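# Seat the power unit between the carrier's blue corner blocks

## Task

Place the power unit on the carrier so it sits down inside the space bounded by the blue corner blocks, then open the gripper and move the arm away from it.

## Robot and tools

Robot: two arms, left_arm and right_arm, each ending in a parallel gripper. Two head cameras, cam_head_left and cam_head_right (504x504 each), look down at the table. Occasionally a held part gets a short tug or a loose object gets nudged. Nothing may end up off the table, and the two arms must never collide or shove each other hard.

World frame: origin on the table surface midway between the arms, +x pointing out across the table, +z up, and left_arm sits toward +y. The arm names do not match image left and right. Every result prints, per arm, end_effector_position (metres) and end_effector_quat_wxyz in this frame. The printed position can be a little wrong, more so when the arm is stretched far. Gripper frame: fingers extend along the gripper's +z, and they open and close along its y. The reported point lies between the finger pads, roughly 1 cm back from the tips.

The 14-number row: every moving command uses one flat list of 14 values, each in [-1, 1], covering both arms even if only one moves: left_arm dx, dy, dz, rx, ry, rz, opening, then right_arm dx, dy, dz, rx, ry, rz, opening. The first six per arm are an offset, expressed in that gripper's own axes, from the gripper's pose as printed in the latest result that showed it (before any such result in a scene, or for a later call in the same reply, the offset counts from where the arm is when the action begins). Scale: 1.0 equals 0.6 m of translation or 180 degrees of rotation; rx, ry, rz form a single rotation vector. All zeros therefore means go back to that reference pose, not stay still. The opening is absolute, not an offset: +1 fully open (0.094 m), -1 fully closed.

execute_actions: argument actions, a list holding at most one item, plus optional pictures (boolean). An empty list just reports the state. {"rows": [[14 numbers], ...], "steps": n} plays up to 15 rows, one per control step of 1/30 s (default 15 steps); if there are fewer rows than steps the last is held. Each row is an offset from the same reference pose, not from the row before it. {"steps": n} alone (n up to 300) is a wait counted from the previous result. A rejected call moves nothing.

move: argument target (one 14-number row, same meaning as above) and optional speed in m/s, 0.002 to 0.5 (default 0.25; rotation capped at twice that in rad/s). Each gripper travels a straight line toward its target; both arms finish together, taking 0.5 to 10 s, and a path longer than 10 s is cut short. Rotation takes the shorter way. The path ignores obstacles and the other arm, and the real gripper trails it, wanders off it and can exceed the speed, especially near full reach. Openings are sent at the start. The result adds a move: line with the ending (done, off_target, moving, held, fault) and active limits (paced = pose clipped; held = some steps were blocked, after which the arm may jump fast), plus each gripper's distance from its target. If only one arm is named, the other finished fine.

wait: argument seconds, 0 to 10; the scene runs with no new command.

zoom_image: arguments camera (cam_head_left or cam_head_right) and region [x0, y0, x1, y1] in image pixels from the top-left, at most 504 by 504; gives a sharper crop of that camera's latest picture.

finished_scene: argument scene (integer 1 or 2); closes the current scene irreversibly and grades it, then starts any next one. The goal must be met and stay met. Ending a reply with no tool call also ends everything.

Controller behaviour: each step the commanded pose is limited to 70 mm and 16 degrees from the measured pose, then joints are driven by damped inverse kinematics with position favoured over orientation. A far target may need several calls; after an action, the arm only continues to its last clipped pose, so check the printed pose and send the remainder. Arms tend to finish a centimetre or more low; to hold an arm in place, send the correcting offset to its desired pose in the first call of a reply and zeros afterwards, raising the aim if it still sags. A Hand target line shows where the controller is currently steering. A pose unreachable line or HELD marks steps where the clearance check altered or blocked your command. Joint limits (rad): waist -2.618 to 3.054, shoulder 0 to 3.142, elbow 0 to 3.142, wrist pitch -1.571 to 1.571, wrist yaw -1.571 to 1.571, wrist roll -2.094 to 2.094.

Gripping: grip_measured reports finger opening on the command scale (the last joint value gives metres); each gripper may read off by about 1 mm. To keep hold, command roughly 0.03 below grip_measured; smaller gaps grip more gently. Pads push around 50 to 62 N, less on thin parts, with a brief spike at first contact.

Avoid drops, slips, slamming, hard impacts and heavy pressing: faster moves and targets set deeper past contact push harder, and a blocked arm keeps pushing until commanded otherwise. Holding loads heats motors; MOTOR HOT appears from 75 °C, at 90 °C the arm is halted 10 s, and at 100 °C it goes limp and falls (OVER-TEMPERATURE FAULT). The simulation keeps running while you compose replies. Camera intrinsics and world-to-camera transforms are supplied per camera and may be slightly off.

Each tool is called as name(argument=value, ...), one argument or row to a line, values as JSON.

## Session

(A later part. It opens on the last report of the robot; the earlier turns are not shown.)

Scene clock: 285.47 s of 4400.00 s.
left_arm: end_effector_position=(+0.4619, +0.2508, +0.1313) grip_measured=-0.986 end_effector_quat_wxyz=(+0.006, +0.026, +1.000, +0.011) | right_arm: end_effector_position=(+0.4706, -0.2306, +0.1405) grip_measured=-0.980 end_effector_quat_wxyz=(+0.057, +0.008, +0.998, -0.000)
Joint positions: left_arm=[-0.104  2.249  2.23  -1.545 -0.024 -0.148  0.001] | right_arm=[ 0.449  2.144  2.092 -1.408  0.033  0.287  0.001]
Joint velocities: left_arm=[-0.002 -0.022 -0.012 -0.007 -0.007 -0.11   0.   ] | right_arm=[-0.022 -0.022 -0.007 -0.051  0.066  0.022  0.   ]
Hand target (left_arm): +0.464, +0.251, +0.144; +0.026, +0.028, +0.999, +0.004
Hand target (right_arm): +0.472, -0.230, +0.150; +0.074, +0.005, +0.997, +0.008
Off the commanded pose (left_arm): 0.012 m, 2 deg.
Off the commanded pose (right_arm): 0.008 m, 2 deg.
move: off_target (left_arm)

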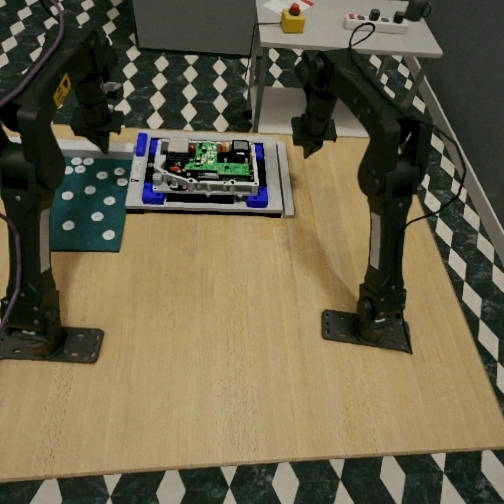

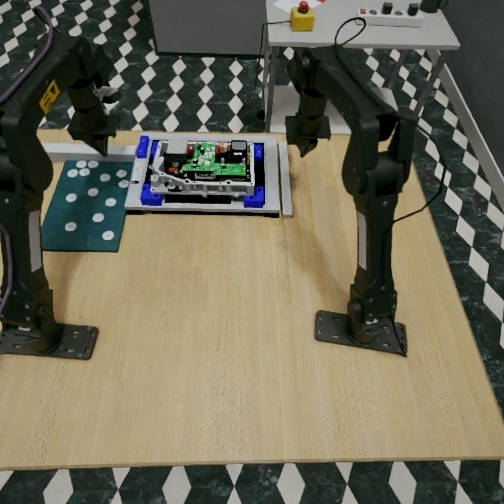

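move(
  target=[0.065,-0.105,0.075,0,0,0,-1,0,0,-0.01,0,0,0,-1],
  speed=0.08,
)

move(
  target=[0,-0.05,-0.01,0,0,0,-1,0,0,-0.01,0,0,0,-1],
  speed=0.01,
)

zoom_image(
  camera="cam_head_right",
  region=[125, 115, 295, 225],
)

Scene clock: 292.10 s of 4400.00 s.
left_arm: end_effector_position=(+0.4168, +0.1948, +0.0727) grip_measured=-0.986 end_effector_quat_wxyz=(-0.016, +0.028, +0.999, +0.018) | right_arm: end_effector_position=(+0.4688, -0.2309, +0.1403) grip_measured=-0.980 end_effector_quat_wxyz=(+0.054, +0.007, +0.999, -0.001)
Joint positions: left_arm=[-0.262  2.147  1.83  -1.297 -0.024 -0.304  0.001] | right_arm=[ 0.449  2.144  2.092 -1.415  0.031  0.285  0.001]
Joint velocities: left_arm=[ 0.022  0.007 -0.022  0.051 -0.007 -0.066  0.001] | right_arm=[ 0.002  0.007 -0.007 -0.037  0.051  0.022  0.001]
Hand target (left_arm): +0.420, +0.191, +0.084; +0.005, +0.026, +1.000, +0.012
Hand target (right_arm): +0.470, -0.230, +0.146; +0.058, +0.008, +0.998, -0.000
Off the commanded pose (left_arm): 0.013 m, 3 deg.
Off the commanded pose (right_arm): 0.006 m, 0 deg.
After step 90, 2.00 s passed at rest.
move: off_target (left_arm)

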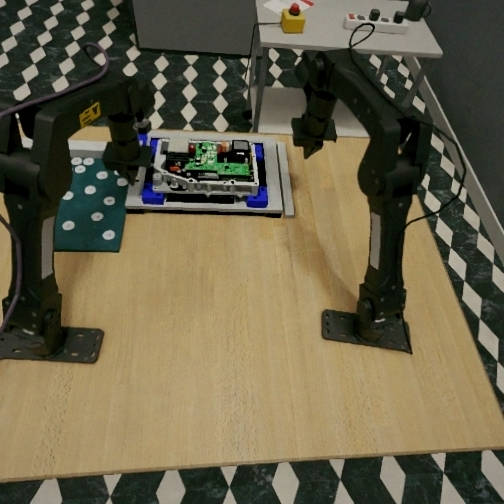

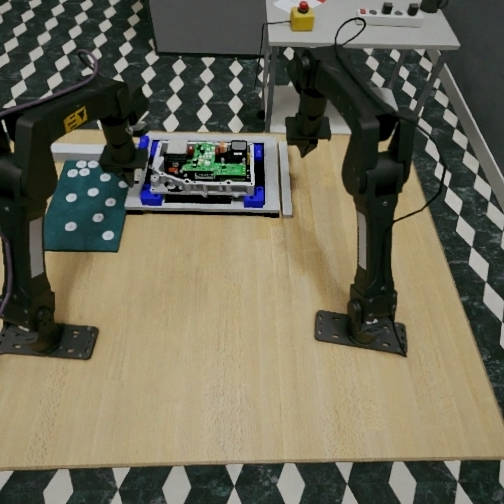

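Scene clock: 295.37 s of 4400.00 s.
left_arm: end_effector_position=(+0.4111, +0.1718, +0.0695) grip_measured=-0.986 end_effector_quat_wxyz=(-0.029, +0.027, +0.999, +0.025) | right_arm: end_effector_position=(+0.4671, -0.2313, +0.1401) grip_measured=-0.980 end_effector_quat_wxyz=(+0.050, +0.007, +0.999, -0.002)
Joint positions: left_arm=[-0.32   2.192  1.889 -1.339 -0.024 -0.362  0.001] | right_arm=[ 0.449  2.144  2.092 -1.422  0.031  0.285  0.001]
Joint velocities: left_arm=[-0.007 -0.002  0.002 -0.022  0.022 -0.066 -0.   ] | right_arm=[-0.002  0.002 -0.002 -0.007 -0.007 -0.022 -0.   ]
Hand target (left_arm): +0.415, +0.165, +0.077; -0.017, +0.028, +0.999, +0.019
Hand target (right_arm): +0.468, -0.231, +0.146; +0.054, +0.007, +0.999, -0.001
Off the commanded pose (left_arm): 0.012 m, 2 deg.
Off the commanded pose (right_arm): 0.006 m, 0 deg.
move: off_target (left_arm)

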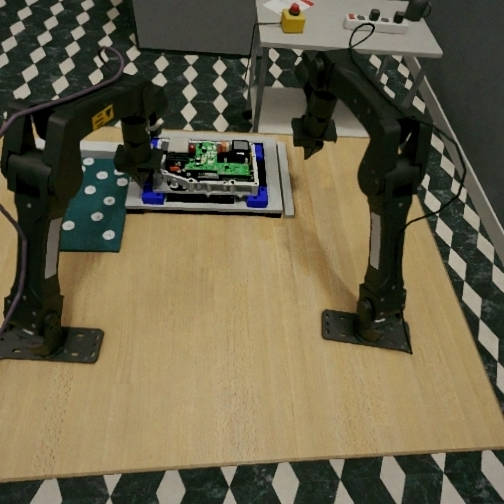

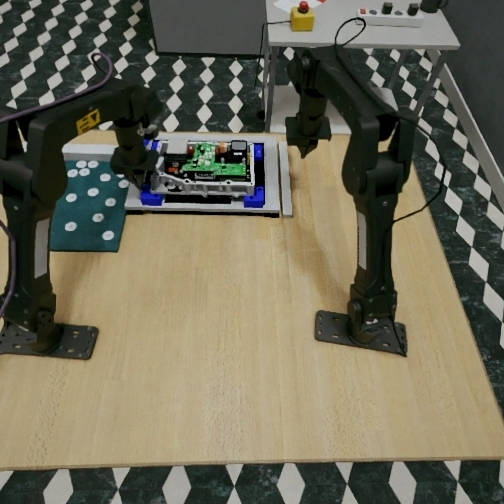

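Region (125, 115, 295, 225) of cam_head_right's 504x504 image, scaled by 2.965, with more detail than that image has; it fills the top 326 rows of this view, and the rest is white.

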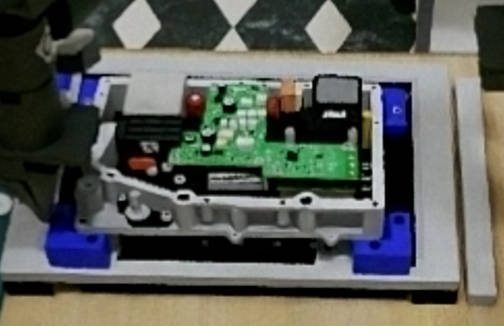

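move(
  target=[-0.03,-0.005,-0.03,0,-0.01,0,-1,0,0,-0.01,0,0,0,-1],
  speed=0.03,
)

move(
  target=[-0.005,-0.045,-0.012,0,0,0,-1,0,0,-0.01,0,0,0,-1],
  speed=0.008,
)

zoom_image(
  camera="cam_head_right",
  region=[125, 115, 295, 225],
)

Scene clock: 301.40 s of 4400.00 s.
left_arm: end_effector_position=(+0.4244, +0.1661, +0.0786) grip_measured=-0.986 end_effector_quat_wxyz=(-0.024, +0.027, +0.999, +0.023) | right_arm: end_effector_position=(+0.4655, -0.2318, +0.1399) grip_measured=-0.980 end_effector_quat_wxyz=(+0.047, +0.007, +0.999, -0.003)
Joint positions: left_arm=[-0.32   2.248  2.016 -1.401 -0.024 -0.363  0.001] | right_arm=[ 0.449  2.144  2.092 -1.429  0.031  0.285  0.001]
Joint velocities: left_arm=[ 0.002 -0.007 -0.012  0.022 -0.095 -0.051 -0.   ] | right_arm=[-0.007 -0.007  0.012  0.022 -0.007  0.007  0.   ]
Hand target (left_arm): +0.430, +0.167, +0.086; -0.012, +0.028, +0.999, +0.024
Hand target (right_arm): +0.466, -0.231, +0.146; +0.051, +0.007, +0.999, -0.002
Off the commanded pose (left_arm): 0.009 m, 1 deg.
Off the commanded pose (right_arm): 0.006 m, 0 deg.
After step 90, 1.93 s passed at rest.
move: done

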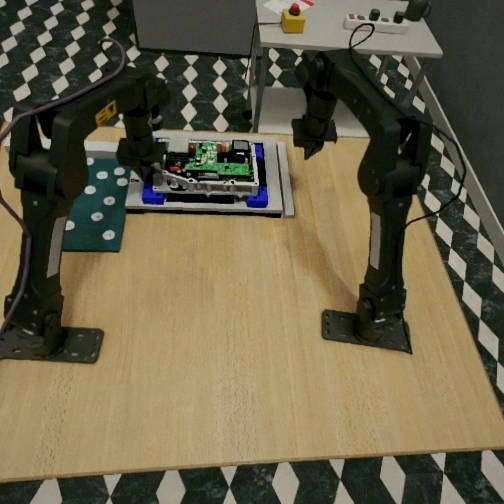

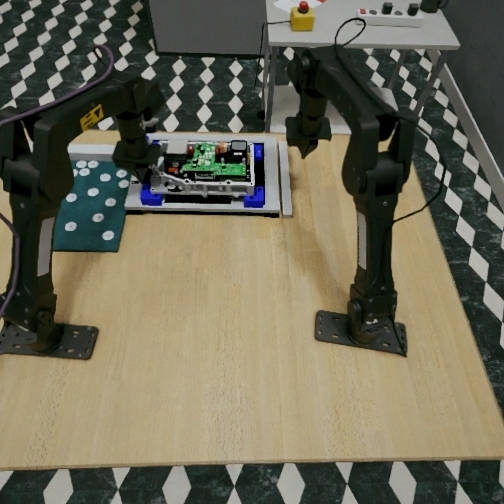

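Scene clock: 305.13 s of 4400.00 s.
left_arm: end_effector_position=(+0.4228, +0.1533, +0.0753) grip_measured=-0.986 end_effector_quat_wxyz=(-0.041, +0.022, +0.998, +0.039) | right_arm: end_effector_position=(+0.4637, -0.2323, +0.1398) grip_measured=-0.980 end_effector_quat_wxyz=(+0.043, +0.007, +0.999, -0.004)
Joint positions: left_arm=[-0.354  2.322  2.123 -1.479 -0.037 -0.408  0.001] | right_arm=[ 0.449  2.144  2.092 -1.437  0.031  0.285  0.001]
Joint velocities: left_arm=[ 0.002 -0.002  0.007  0.051 -0.022 -0.066 -0.   ] | right_arm=[ 0.002 -0.027 -0.012 -0.007  0.022  0.007 -0.001]
Hand target (left_arm): +0.426, +0.139, +0.084; -0.024, +0.027, +0.999, +0.023
Hand target (right_arm): +0.465, -0.232, +0.146; +0.047, +0.007, +0.999, -0.003
Off the commanded pose (left_arm): 0.018 m, 3 deg.
Off the commanded pose (right_arm): 0.006 m, 0 deg.
move: off_target (left_arm)

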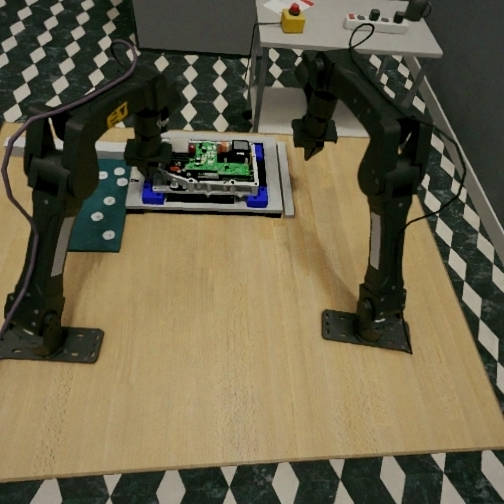

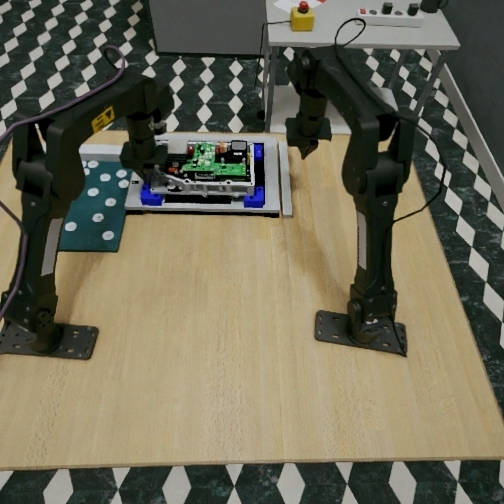

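Region (125, 115, 295, 225) of cam_head_right's 504x504 image, scaled by 2.965, with more detail than that image has; it fills the top 326 rows of this view, and the rest is white.

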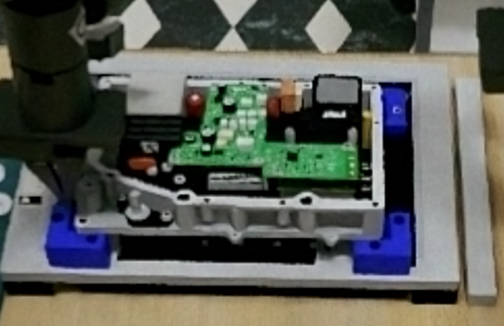

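move(
  target=[-0.005,-0.042,-0.015,-0.01,0,0,-1,0,0,-0.01,0,0,0,-1],
  speed=0.006,
)

zoom_image(
  camera="cam_head_right",
  region=[125, 115, 295, 225],
)

Scene clock: 313.77 s of 4400.00 s.
left_arm: end_effector_position=(+0.4226, +0.1365, +0.0755) grip_measured=-0.987 end_effector_quat_wxyz=(-0.047, +0.021, +0.997, +0.057) | right_arm: end_effector_position=(+0.4619, -0.2328, +0.1396) grip_measured=-0.980 end_effector_quat_wxyz=(+0.040, +0.007, +0.999, -0.005)
Joint positions: left_arm=[-0.398  2.405  2.266 -1.568 -0.059 -0.457  0.001] | right_arm=[ 0.449  2.144  2.092 -1.444  0.031  0.285  0.001]
Joint velocities: left_arm=[ 0.002 -0.007 -0.002  0.037  0.066  0.022  0.001] | right_arm=[ 0.007  0.002 -0.012 -0.022 -0.022 -0.095  0.001]
Hand target (left_arm): +0.425, +0.128, +0.082; -0.034, +0.023, +0.998, +0.051
Hand target (right_arm): +0.463, -0.232, +0.146; +0.044, +0.007, +0.999, -0.004
Off the commanded pose (left_arm): 0.012 m, 1 deg.
Off the commanded pose (right_arm): 0.006 m, 0 deg.
joint sent to its limit (left arm) — the command would take joint 4 (wrist pitch) past its lower limit, so that joint was sent only as far as its limit.
After step 90, 0.93 s passed at rest.
move: off_target (left_arm)

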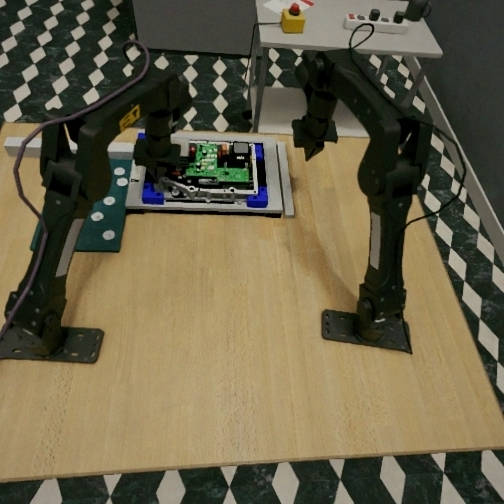

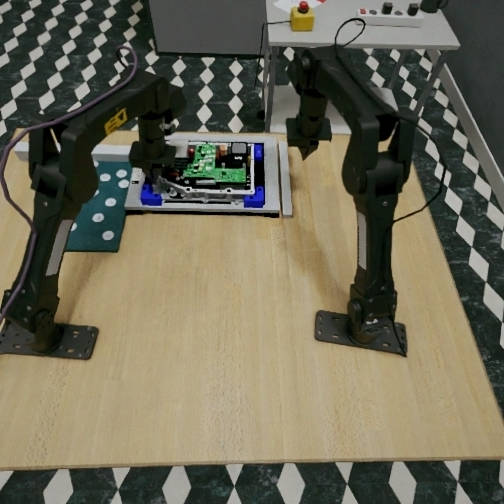

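Region (125, 115, 295, 225) of cam_head_right's 504x504 image, scaled by 2.965, with more detail than that image has; it fills the top 326 rows of this view, and the rest is white.

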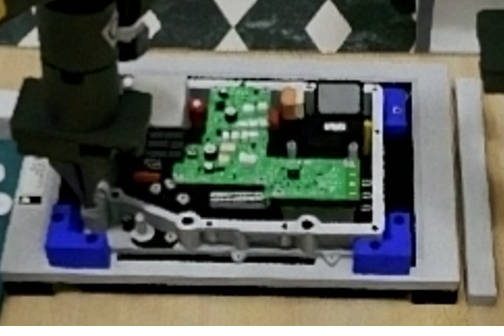

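It dropped in.

move(
  target=[0.15,0.3,-0.15,0,0,0,-1,0.2,-0.15,-0.01,0,0,0,-1],
)

zoom_image(
  camera="cam_head_left",
  region=[125, 115, 295, 225],
)

Scene clock: 318.20 s of 4400.00 s.
left_arm: end_effector_position=(+0.3513, +0.3058, +0.1900) grip_measured=-0.987 end_effector_quat_wxyz=(+0.007, +0.020, +0.999, +0.047) | right_arm: end_effector_position=(+0.3412, -0.3220, +0.1356) grip_measured=-0.980 end_effector_quat_wxyz=(+0.027, +0.007, +1.000, -0.011)
Joint positions: left_arm=[-0.042  1.761  1.76  -1.567 -0.095 -0.099  0.001] | right_arm=[ 0.264  1.608  1.372 -1.284  0.027  0.101  0.001]
Joint velocities: left_arm=[ 0.002 -0.017 -0.002  0.007 -0.007 -0.007  0.   ] | right_arm=[ 0.002 -0.007  0.007  0.022 -0.007 -0.037  0.   ]
Hand target (left_arm): +0.350, +0.307, +0.193; +0.012, +0.024, +0.998, +0.049
Hand target (right_arm): +0.342, -0.322, +0.138; +0.041, +0.007, +0.999, -0.006
Off the commanded pose (left_arm): 0.004 m, 6 deg.
Off the commanded pose (right_arm): 0.002 m, 2 deg.
joint sent to its limit (left arm) — the command would take joint 4 (wrist pitch) past its lower limit, so that joint was sent only as far as its limit.
move: off_target (left_arm)

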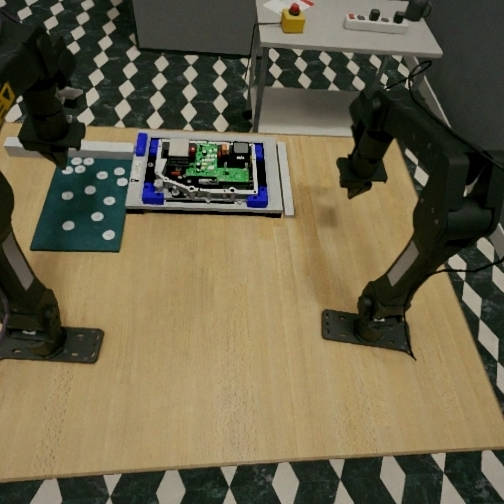

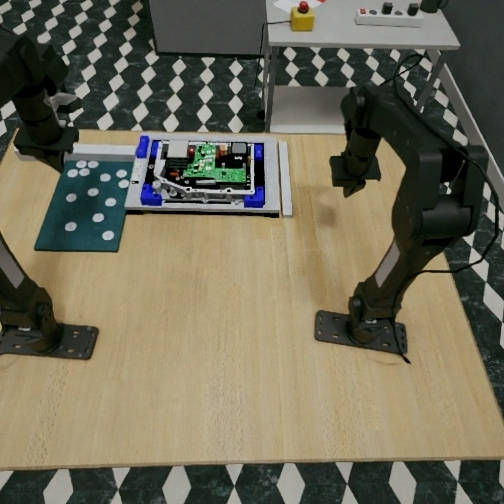

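Region (125, 115, 295, 225) of cam_head_left's 504x504 image, scaled by 2.965, with more detail than that image has; it fills the top 326 rows of this view, and the rest is white.

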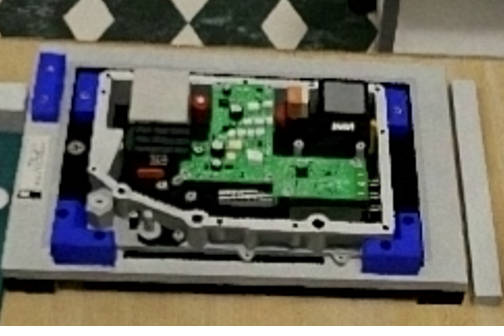

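finished_scene(
  scene=2,
)

The scene is finished: the task was done.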